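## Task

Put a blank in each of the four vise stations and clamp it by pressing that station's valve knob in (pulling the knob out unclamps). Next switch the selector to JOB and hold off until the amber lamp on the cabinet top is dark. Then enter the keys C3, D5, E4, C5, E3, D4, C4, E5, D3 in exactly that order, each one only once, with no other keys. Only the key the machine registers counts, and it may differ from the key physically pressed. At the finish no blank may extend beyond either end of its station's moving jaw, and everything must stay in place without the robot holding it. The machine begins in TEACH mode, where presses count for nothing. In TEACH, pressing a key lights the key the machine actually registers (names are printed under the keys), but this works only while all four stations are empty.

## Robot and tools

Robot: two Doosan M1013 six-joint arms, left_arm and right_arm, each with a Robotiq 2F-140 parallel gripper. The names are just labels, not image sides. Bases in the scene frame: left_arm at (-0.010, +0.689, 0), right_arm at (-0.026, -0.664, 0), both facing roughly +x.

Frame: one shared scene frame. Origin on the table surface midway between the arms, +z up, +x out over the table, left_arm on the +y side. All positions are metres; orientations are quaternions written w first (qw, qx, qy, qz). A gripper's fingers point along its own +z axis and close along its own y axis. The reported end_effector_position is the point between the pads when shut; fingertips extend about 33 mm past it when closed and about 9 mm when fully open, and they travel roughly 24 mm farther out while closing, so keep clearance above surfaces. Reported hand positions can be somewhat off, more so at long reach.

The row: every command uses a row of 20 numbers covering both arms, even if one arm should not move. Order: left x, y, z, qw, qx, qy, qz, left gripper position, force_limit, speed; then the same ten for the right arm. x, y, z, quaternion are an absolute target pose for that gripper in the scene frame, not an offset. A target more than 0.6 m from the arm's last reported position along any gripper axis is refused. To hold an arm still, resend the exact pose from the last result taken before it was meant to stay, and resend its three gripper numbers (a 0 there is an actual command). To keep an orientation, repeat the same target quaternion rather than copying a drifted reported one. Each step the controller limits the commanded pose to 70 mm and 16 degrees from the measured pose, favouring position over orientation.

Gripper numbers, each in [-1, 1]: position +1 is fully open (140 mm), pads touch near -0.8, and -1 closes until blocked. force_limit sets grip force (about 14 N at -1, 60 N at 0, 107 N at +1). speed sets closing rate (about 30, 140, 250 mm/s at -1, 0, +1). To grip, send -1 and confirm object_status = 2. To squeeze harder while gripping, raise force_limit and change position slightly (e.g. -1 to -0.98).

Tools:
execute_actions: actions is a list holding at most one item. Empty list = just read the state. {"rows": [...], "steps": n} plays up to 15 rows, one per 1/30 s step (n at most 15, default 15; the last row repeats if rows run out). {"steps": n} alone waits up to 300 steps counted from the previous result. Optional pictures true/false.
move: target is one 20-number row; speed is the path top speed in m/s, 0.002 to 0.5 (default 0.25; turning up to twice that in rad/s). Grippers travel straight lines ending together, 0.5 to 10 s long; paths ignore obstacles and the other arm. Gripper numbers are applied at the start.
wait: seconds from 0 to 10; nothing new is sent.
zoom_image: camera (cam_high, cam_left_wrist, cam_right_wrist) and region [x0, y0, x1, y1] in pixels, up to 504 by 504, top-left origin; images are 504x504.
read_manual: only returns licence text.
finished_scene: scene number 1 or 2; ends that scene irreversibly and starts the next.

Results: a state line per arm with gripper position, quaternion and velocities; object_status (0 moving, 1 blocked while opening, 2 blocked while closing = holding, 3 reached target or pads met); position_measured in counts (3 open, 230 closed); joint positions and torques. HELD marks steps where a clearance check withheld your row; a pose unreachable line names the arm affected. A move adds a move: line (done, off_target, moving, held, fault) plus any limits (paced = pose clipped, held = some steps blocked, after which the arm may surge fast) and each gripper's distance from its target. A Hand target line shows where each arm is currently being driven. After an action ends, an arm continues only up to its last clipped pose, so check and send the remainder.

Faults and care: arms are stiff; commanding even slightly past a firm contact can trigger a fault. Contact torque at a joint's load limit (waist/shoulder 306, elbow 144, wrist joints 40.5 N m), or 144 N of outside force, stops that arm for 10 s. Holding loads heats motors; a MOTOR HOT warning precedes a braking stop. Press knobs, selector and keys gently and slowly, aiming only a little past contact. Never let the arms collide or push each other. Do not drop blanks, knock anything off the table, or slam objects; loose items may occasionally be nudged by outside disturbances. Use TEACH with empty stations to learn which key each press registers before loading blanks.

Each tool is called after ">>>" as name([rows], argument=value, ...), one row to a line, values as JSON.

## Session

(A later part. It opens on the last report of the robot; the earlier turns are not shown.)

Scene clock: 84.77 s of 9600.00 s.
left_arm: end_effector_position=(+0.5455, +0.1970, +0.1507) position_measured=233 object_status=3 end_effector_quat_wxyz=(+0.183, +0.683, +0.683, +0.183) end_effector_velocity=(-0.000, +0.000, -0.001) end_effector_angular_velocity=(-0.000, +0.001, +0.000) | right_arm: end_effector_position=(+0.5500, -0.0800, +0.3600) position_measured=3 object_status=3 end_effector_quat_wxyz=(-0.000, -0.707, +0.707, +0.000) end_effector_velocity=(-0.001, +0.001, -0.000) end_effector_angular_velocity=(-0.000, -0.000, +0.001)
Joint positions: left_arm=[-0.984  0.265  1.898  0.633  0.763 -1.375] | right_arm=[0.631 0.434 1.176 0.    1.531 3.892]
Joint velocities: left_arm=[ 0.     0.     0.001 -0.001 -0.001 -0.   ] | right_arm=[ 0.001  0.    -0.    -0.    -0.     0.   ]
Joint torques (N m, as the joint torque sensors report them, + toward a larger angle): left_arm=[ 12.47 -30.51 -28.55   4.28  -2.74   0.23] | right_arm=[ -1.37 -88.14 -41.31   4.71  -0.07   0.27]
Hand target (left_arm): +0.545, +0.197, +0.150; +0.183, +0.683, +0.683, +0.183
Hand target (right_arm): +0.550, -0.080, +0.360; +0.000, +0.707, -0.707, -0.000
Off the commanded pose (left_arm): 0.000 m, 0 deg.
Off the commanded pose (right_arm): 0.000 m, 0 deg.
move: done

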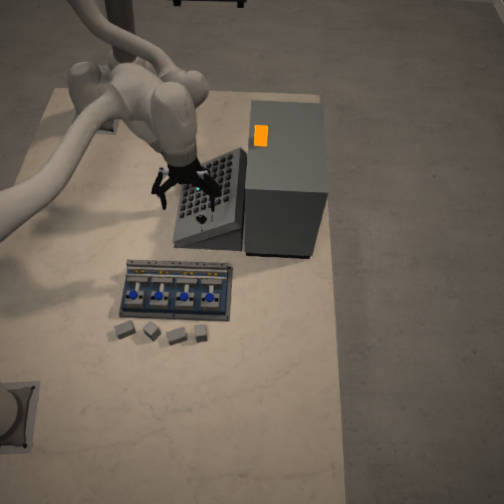

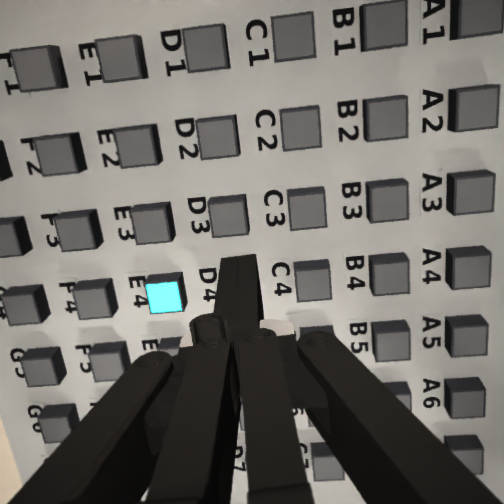

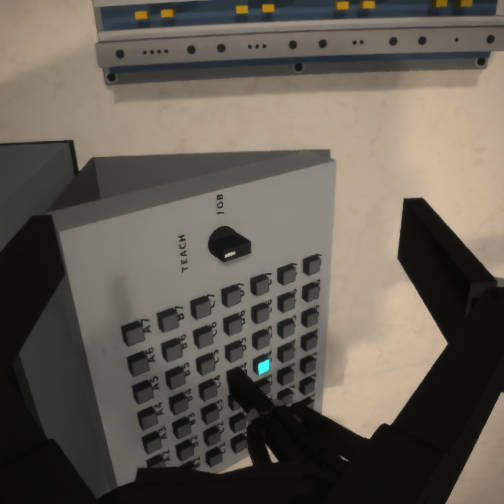

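>>> move(target=[0.540,0.197,0.160,0.183,0.683,0.683,0.183,-1,0,0,0.55,-0.08,0.36,0,-0.7071,0.7071,0,1,0,0], speed=0.05)

>>> move(target=[0.540,0.231,0.160,0.183,0.683,0.683,0.183,-1,0,0,0.55,-0.08,0.36,0,-0.7071,0.7071,0,1,0,0], speed=0.1)

>>> move(target=[0.5445,0.231,0.1522,0.183,0.683,0.683,0.183,-1,0,0,0.55,-0.08,0.36,0,-0.7071,0.7071,0,1,0,0], speed=0.02)

Scene clock: 97.53 s of 9600.00 s.
left_arm: end_effector_position=(+0.5400, +0.1970, +0.1600) position_measured=233 object_status=3 end_effector_quat_wxyz=(+0.183, +0.683, +0.683, +0.183) end_effector_velocity=(-0.001, -0.001, +0.002) end_effector_angular_velocity=(-0.003, -0.002, -0.002) | right_arm: end_effector_position=(+0.5500, -0.0800, +0.3600) position_measured=3 object_status=3 end_effector_quat_wxyz=(-0.000, -0.707, +0.707, +0.000) end_effector_velocity=(+0.001, -0.000, +0.000) end_effector_angular_velocity=(+0.000, -0.000, -0.001)
Joint positions: left_arm=[-0.991  0.252  1.896  0.624  0.779 -1.369] | right_arm=[0.631 0.434 1.176 0.    1.531 3.892]
Joint velocities: left_arm=[-0.001 -0.003  0.     0.    -0.    -0.   ] | right_arm=[-0.001 -0.    -0.     0.     0.     0.   ]
Joint torques (N m, as the joint torque sensors report them, + toward a larger angle): left_arm=[  0.45 -60.74 -38.6    3.38   0.21   0.21] | right_arm=[ -2.1  -86.86 -42.06   4.81  -0.25   0.11]
Hand target (left_arm): +0.540, +0.197, +0.160; +0.183, +0.683, +0.683, +0.183
Hand target (right_arm): +0.550, -0.080, +0.360; +0.000, +0.707, -0.707, -0.000
Off the commanded pose (left_arm): 0.000 m, 0 deg.
Off the commanded pose (right_arm): 0.000 m, 0 deg.
After step 90, 9.07 s passed at rest.
move: done

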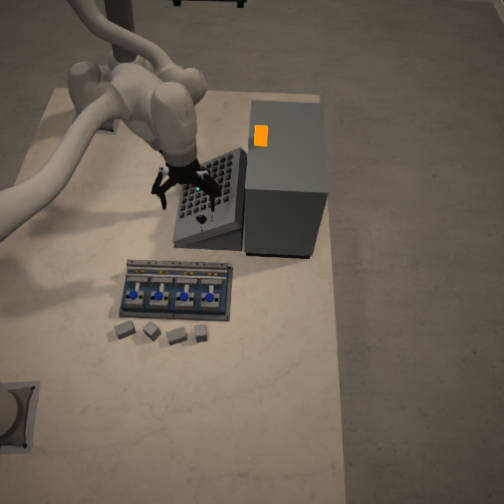

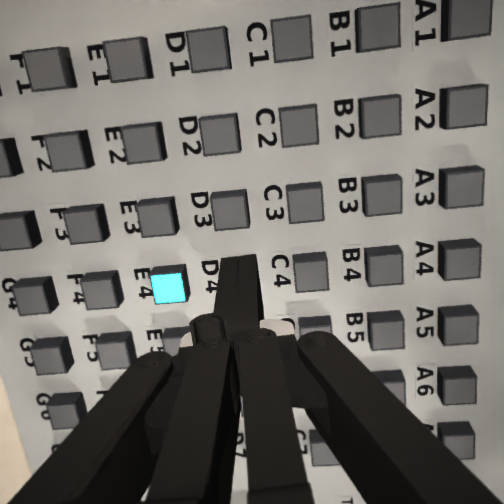

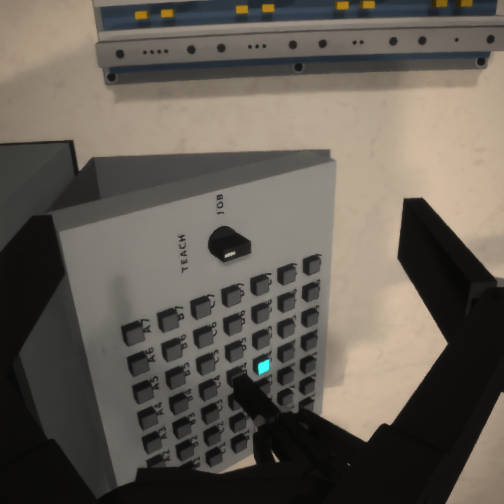

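Scene clock: 98.30 s of 9600.00 s.
left_arm: end_effector_position=(+0.5401, +0.2310, +0.1600) position_measured=233 object_status=3 end_effector_quat_wxyz=(+0.183, +0.683, +0.683, +0.183) end_effector_velocity=(+0.001, +0.002, -0.000) end_effector_angular_velocity=(-0.000, +0.001, +0.003) | right_arm: end_effector_position=(+0.5500, -0.0800, +0.3600) position_measured=3 object_status=3 end_effector_quat_wxyz=(-0.000, -0.707, +0.707, +0.000) end_effector_velocity=(-0.001, +0.001, +0.001) end_effector_angular_velocity=(+0.001, -0.001, +0.001)
Joint positions: left_arm=[-0.958  0.214  1.945  0.626  0.754 -1.346] | right_arm=[0.631 0.434 1.176 0.    1.531 3.892]
Joint velocities: left_arm=[ 0.003 -0.001  0.002 -0.001 -0.001  0.   ] | right_arm=[ 0.002  0.    -0.002  0.     0.     0.   ]
Joint torques (N m, as the joint torque sensors report them, + toward a larger angle): left_arm=[  0.35 -56.05 -38.23   3.45   0.41   0.19] | right_arm=[ -1.58 -87.69 -41.92   4.72  -0.18   0.23]
Hand target (left_arm): +0.540, +0.231, +0.160; +0.183, +0.683, +0.683, +0.183
Hand target (right_arm): +0.550, -0.080, +0.360; +0.000, +0.707, -0.707, -0.000
Off the commanded pose (left_arm): 0.000 m, 0 deg.
Off the commanded pose (right_arm): 0.000 m, 0 deg.
move: done

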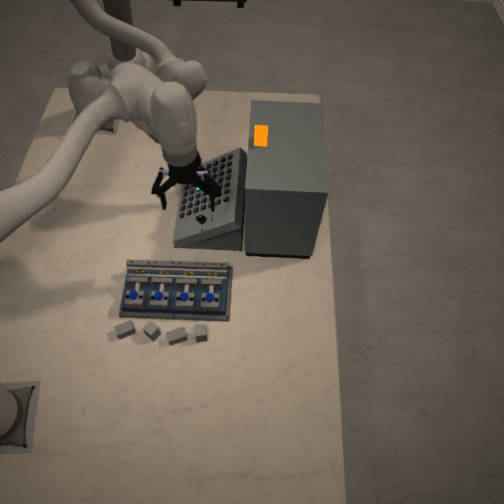

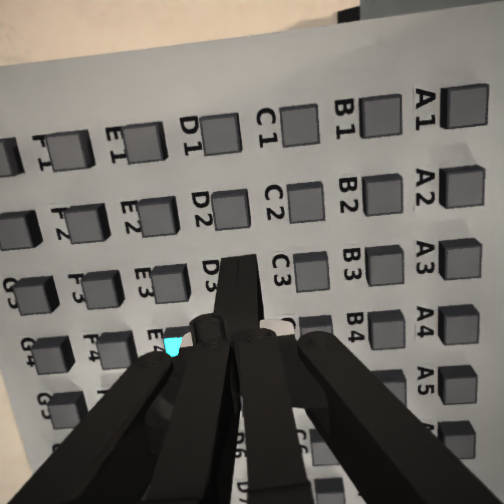

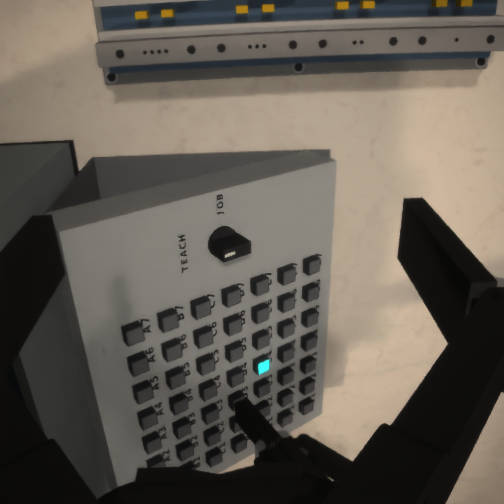

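Scene clock: 99.00 s of 9600.00 s.
left_arm: end_effector_position=(+0.5445, +0.2310, +0.1522) position_measured=233 object_status=3 end_effector_quat_wxyz=(+0.183, +0.683, +0.683, +0.183) end_effector_velocity=(-0.000, +0.001, -0.001) end_effector_angular_velocity=(+0.003, +0.001, +0.001) | right_arm: end_effector_position=(+0.5500, -0.0800, +0.3600) position_measured=3 object_status=3 end_effector_quat_wxyz=(-0.000, -0.707, +0.707, +0.000) end_effector_velocity=(-0.000, +0.000, -0.000) end_effector_angular_velocity=(-0.000, +0.000, +0.000)
Joint positions: left_arm=[-0.952  0.226  1.947  0.634  0.74  -1.352] | right_arm=[0.631 0.434 1.176 0.    1.531 3.892]
Joint velocities: left_arm=[ 0.     0.001  0.001  0.001  0.001 -0.001] | right_arm=[ 0.001  0.     0.001 -0.    -0.     0.   ]
Joint torques (N m, as the joint torque sensors report them, + toward a larger angle): left_arm=[  0.45 -55.82 -36.88   3.14   0.36   0.19] | right_arm=[ -1.71 -87.78 -41.69   4.68  -0.08   0.19]
Hand target (left_arm): +0.544, +0.231, +0.152; +0.183, +0.683, +0.683, +0.183
Hand target (right_arm): +0.550, -0.080, +0.360; +0.000, +0.707, -0.707, -0.000
Off the commanded pose (left_arm): 0.000 m, 0 deg.
Off the commanded pose (right_arm): 0.000 m, 0 deg.
move: done

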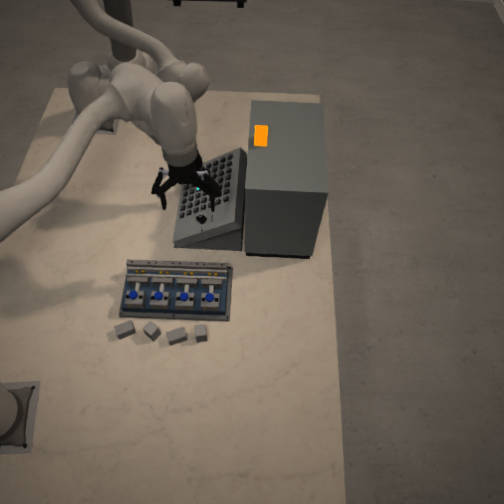

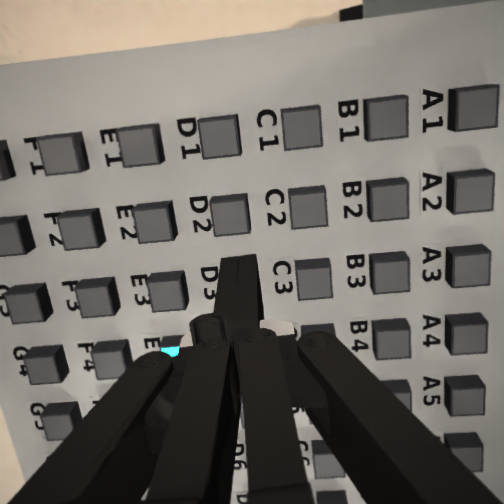

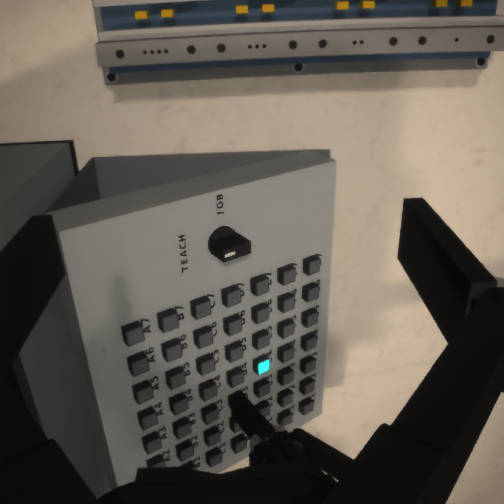

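>>> move(target=[0.5452,0.231,0.151,0.183,0.683,0.683,0.183,-1,0,0,0.55,-0.08,0.36,0,-0.7071,0.7071,0,1,0,0], speed=0.01)

>>> move(target=[0.540,0.231,0.160,0.183,0.683,0.683,0.183,-1,0,0,0.55,-0.08,0.36,0,-0.7071,0.7071,0,1,0,0], speed=0.1)

>>> move(target=[0.5694,0.231,0.177,0.183,0.683,0.683,0.183,-1,0,0,0.55,-0.08,0.36,0,-0.7071,0.7071,0,1,0,0], speed=0.1)

>>> move(target=[0.5731,0.231,0.1706,0.183,0.683,0.683,0.183,-1,0,0,0.55,-0.08,0.36,0,-0.7071,0.7071,0,1,0,0], speed=0.02)

Scene clock: 107.53 s of 9600.00 s.
left_arm: end_effector_position=(+0.5452, +0.2310, +0.1510) position_measured=233 object_status=3 end_effector_quat_wxyz=(+0.183, +0.683, +0.683, +0.183) end_effector_velocity=(+0.001, +0.000, +0.001) end_effector_angular_velocity=(+0.000, -0.003, -0.002) | right_arm: end_effector_position=(+0.5500, -0.0800, +0.3600) position_measured=3 object_status=3 end_effector_quat_wxyz=(-0.000, -0.707, +0.707, +0.000) end_effector_velocity=(+0.001, -0.001, -0.000) end_effector_angular_velocity=(-0.000, +0.000, -0.001)
Joint positions: left_arm=[-0.951  0.227  1.947  0.635  0.738 -1.353] | right_arm=[ 0.631  0.434  1.176 -0.     1.531  3.892]
Joint velocities: left_arm=[ 0.001 -0.001  0.001  0.003 -0.001  0.001] | right_arm=[-0.001  0.    -0.    -0.    -0.     0.   ]
Joint torques (N m, as the joint torque sensors report them, + toward a larger angle): left_arm=[  2.26 -52.46 -35.22   3.23   0.01   0.15] | right_arm=[ -2.84 -87.04 -41.51   4.89  -0.03   0.23]
Hand target (left_arm): +0.545, +0.231, +0.151; +0.183, +0.683, +0.683, +0.183
Hand target (right_arm): +0.550, -0.080, +0.360; +0.000, +0.707, -0.707, -0.000
Off the commanded pose (left_arm): 0.000 m, 0 deg.
Off the commanded pose (right_arm): 0.000 m, 0 deg.
After step 90, 4.83 s passed at rest.
move: done

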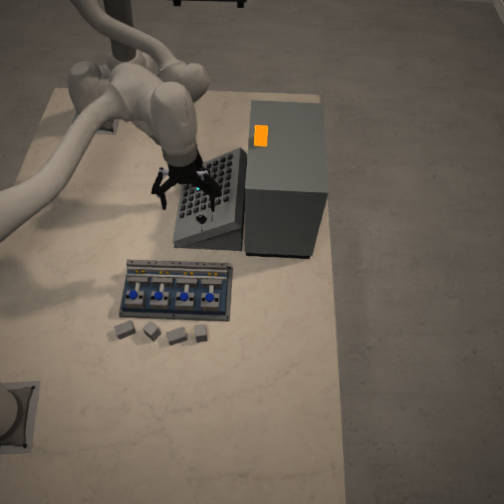

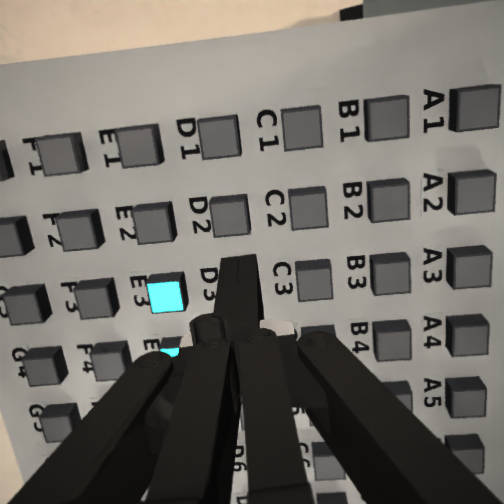

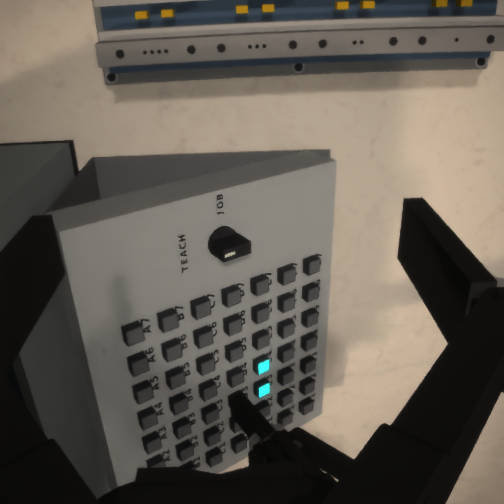

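Scene clock: 108.23 s of 9600.00 s.
left_arm: end_effector_position=(+0.5400, +0.2310, +0.1600) position_measured=233 object_status=3 end_effector_quat_wxyz=(+0.183, +0.683, +0.683, +0.183) end_effector_velocity=(+0.001, -0.001, +0.002) end_effector_angular_velocity=(-0.001, -0.002, -0.000) | right_arm: end_effector_position=(+0.5500, -0.0800, +0.3600) position_measured=3 object_status=3 end_effector_quat_wxyz=(-0.000, -0.707, +0.707, +0.000) end_effector_velocity=(-0.001, +0.001, +0.000) end_effector_angular_velocity=(+0.000, -0.000, +0.001)
Joint positions: left_arm=[-0.958  0.214  1.946  0.626  0.754 -1.347] | right_arm=[0.631 0.434 1.176 0.    1.531 3.892]
Joint velocities: left_arm=[-0.    -0.001 -0.002  0.001  0.001  0.   ] | right_arm=[ 0.001 -0.    -0.    -0.     0.    -0.   ]
Joint torques (N m, as the joint torque sensors report them, + toward a larger angle): left_arm=[  1.31 -57.13 -38.31   3.5    0.18   0.22] | right_arm=[ -0.7  -88.3  -41.75   4.78  -0.29   0.05]
Hand target (left_arm): +0.540, +0.231, +0.160; +0.183, +0.683, +0.683, +0.183
Hand target (right_arm): +0.550, -0.080, +0.360; +0.000, +0.707, -0.707, -0.000
Off the commanded pose (left_arm): 0.000 m, 0 deg.
Off the commanded pose (right_arm): 0.000 m, 0 deg.
move: done

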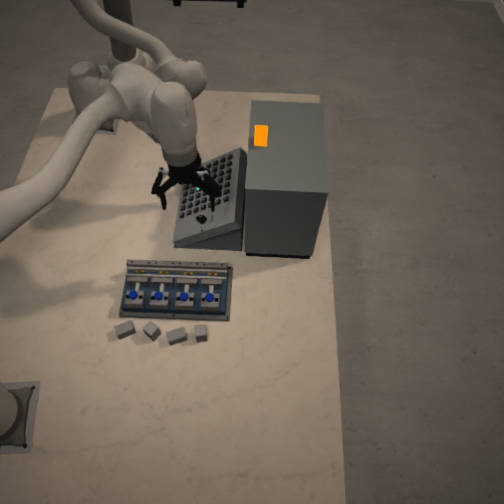

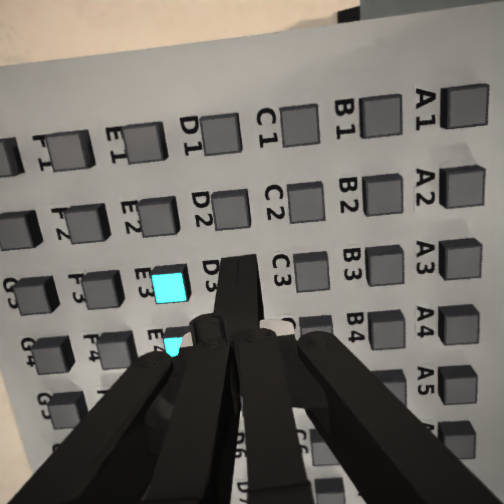

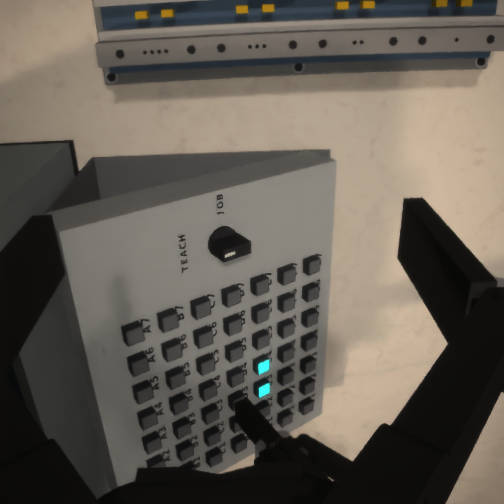

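Scene clock: 109.00 s of 9600.00 s.
left_arm: end_effector_position=(+0.5694, +0.2310, +0.1770) position_measured=233 object_status=3 end_effector_quat_wxyz=(+0.183, +0.683, +0.683, +0.183) end_effector_velocity=(+0.000, -0.001, +0.001) end_effector_angular_velocity=(-0.003, -0.001, -0.000) | right_arm: end_effector_position=(+0.5500, -0.0800, +0.3600) position_measured=3 object_status=3 end_effector_quat_wxyz=(-0.000, -0.707, +0.707, +0.000) end_effector_velocity=(+0.001, -0.001, +0.000) end_effector_angular_velocity=(+0.000, -0.000, -0.002)
Joint positions: left_arm=[-0.92   0.226  1.894  0.595  0.768 -1.275] | right_arm=[0.631 0.434 1.176 0.    1.531 3.892]
Joint velocities: left_arm=[ 0.    -0.001 -0.001 -0.002 -0.001  0.001] | right_arm=[-0.002 -0.    -0.     0.     0.    -0.   ]
Joint torques (N m, as the joint torque sensors report them, + toward a larger angle): left_arm=[  0.93 -58.64 -38.2    3.54   0.09   0.2 ] | right_arm=[ -0.81 -87.09 -42.07   4.64  -0.14   0.07]
Hand target (left_arm): +0.569, +0.231, +0.177; +0.183, +0.683, +0.683, +0.183
Hand target (right_arm): +0.550, -0.080, +0.360; +0.000, +0.707, -0.707, -0.000
Off the commanded pose (left_arm): 0.000 m, 0 deg.
Off the commanded pose (right_arm): 0.000 m, 0 deg.
move: done

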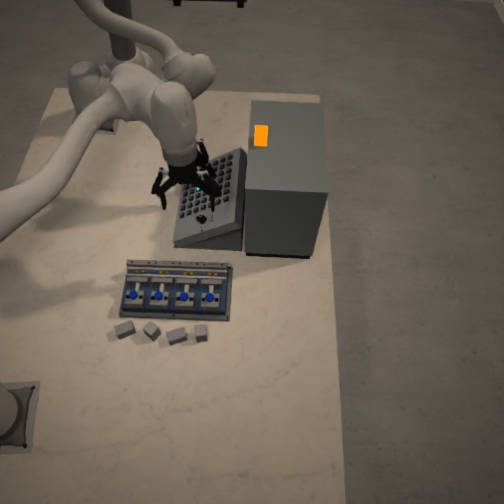

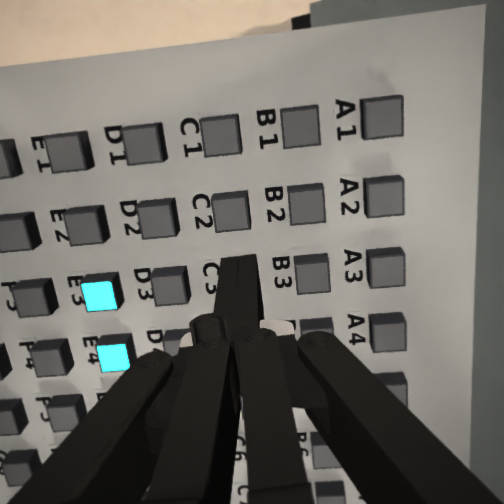

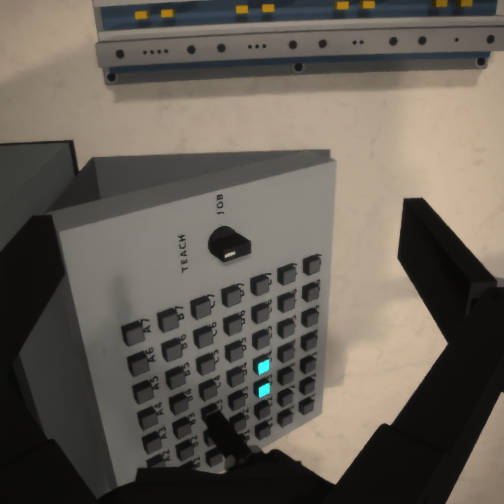

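Scene clock: 109.70 s of 9600.00 s.
left_arm: end_effector_position=(+0.5731, +0.2310, +0.1706) position_measured=233 object_status=3 end_effector_quat_wxyz=(+0.183, +0.683, +0.683, +0.183) end_effector_velocity=(+0.000, +0.001, -0.002) end_effector_angular_velocity=(+0.002, +0.001, +0.000) | right_arm: end_effector_position=(+0.5500, -0.0800, +0.3600) position_measured=3 object_status=3 end_effector_quat_wxyz=(-0.000, -0.707, +0.707, +0.000) end_effector_velocity=(+0.001, -0.000, +0.001) end_effector_angular_velocity=(+0.001, -0.001, -0.001)
Joint positions: left_arm=[-0.915  0.235  1.895  0.601  0.757 -1.279] | right_arm=[0.631 0.434 1.176 0.    1.531 3.892]
Joint velocities: left_arm=[ 0.001  0.002  0.002  0.001 -0.001 -0.001] | right_arm=[-0.001  0.    -0.001 -0.     0.     0.   ]
Joint torques (N m, as the joint torque sensors report them, + toward a larger angle): left_arm=[  0.71 -58.78 -37.22   3.31   0.33   0.26] | right_arm=[ -1.63 -87.46 -41.74   4.7   -0.12   0.06]
Hand target (left_arm): +0.573, +0.231, +0.171; +0.183, +0.683, +0.683, +0.183
Hand target (right_arm): +0.550, -0.080, +0.360; +0.000, +0.707, -0.707, -0.000
Off the commanded pose (left_arm): 0.000 m, 0 deg.
Off the commanded pose (right_arm): 0.000 m, 0 deg.
move: done

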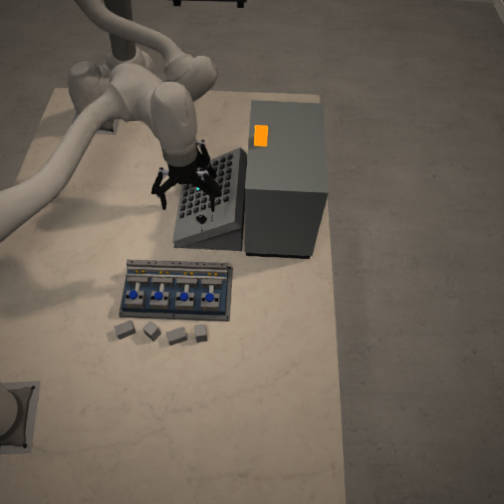

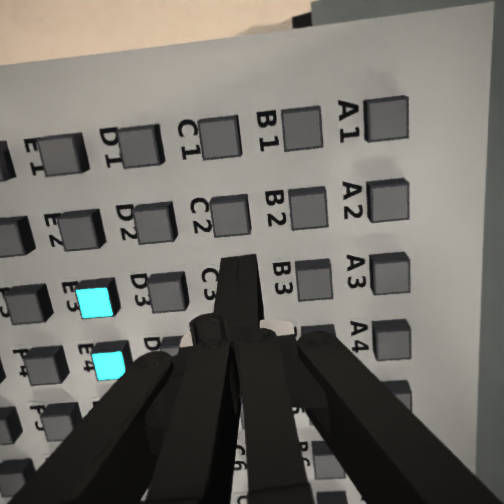

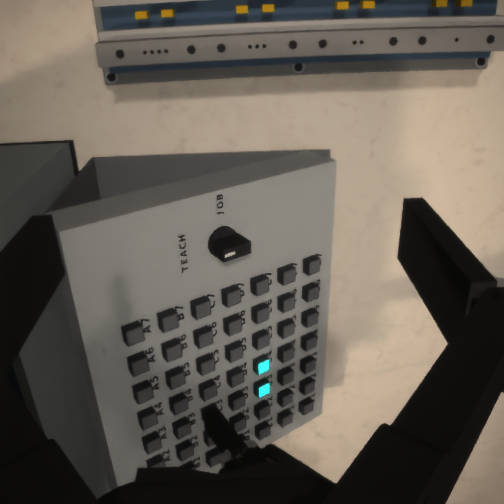

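Already touching; slope is a bit steeper.

>>> move(target=[0.5738,0.231,0.1694,0.183,0.683,0.683,0.183,-1,0,0,0.55,-0.08,0.36,0,-0.7071,0.7071,0,1,0,0], speed=0.01)

Scene clock: 113.50 s of 9600.00 s.
left_arm: end_effector_position=(+0.5738, +0.2310, +0.1695) position_measured=233 object_status=3 end_effector_quat_wxyz=(+0.183, +0.683, +0.683, +0.183) end_effector_velocity=(-0.000, +0.001, -0.002) end_effector_angular_velocity=(+0.003, +0.001, +0.000) | right_arm: end_effector_position=(+0.5500, -0.0800, +0.3600) position_measured=3 object_status=3 end_effector_quat_wxyz=(-0.000, -0.707, +0.707, +0.000) end_effector_velocity=(+0.000, -0.001, -0.000) end_effector_angular_velocity=(-0.000, +0.000, -0.001)
Joint positions: left_arm=[-0.914  0.237  1.895  0.602  0.755 -1.28 ] | right_arm=[0.631 0.434 1.176 0.    1.531 3.892]
Joint velocities: left_arm=[0.001 0.001 0.002 0.001 0.    0.   ] | right_arm=[-0.001 -0.     0.    -0.     0.     0.   ]
Joint torques (N m, as the joint torque sensors report them, + toward a larger angle): left_arm=[  4.84 -48.13 -34.52   3.64  -0.49   0.16] | right_arm=[ -2.69 -87.23 -41.91   4.87  -0.08   0.09]
Hand target (left_arm): +0.574, +0.231, +0.169; +0.183, +0.683, +0.683, +0.183
Hand target (right_arm): +0.550, -0.080, +0.360; +0.000, +0.707, -0.707, -0.000
Off the commanded pose (left_arm): 0.000 m, 0 deg.
Off the commanded pose (right_arm): 0.000 m, 0 deg.
After step 90, 0.10 s passed at rest.
move: done

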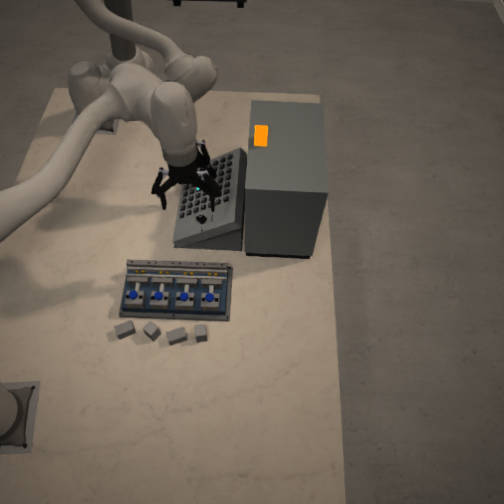

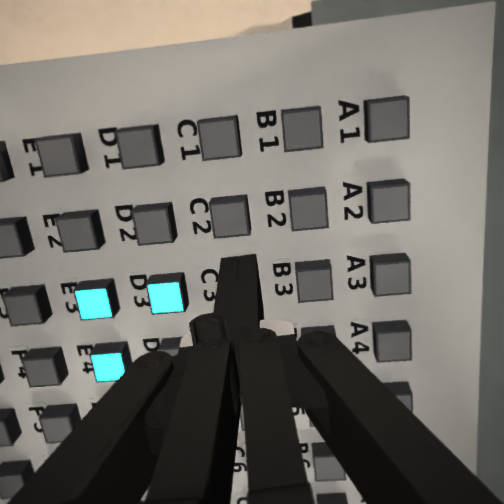

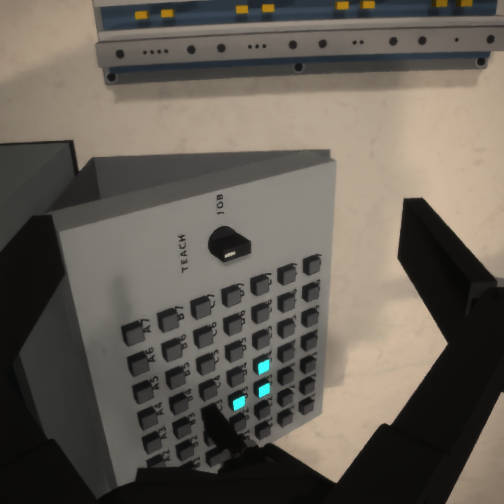

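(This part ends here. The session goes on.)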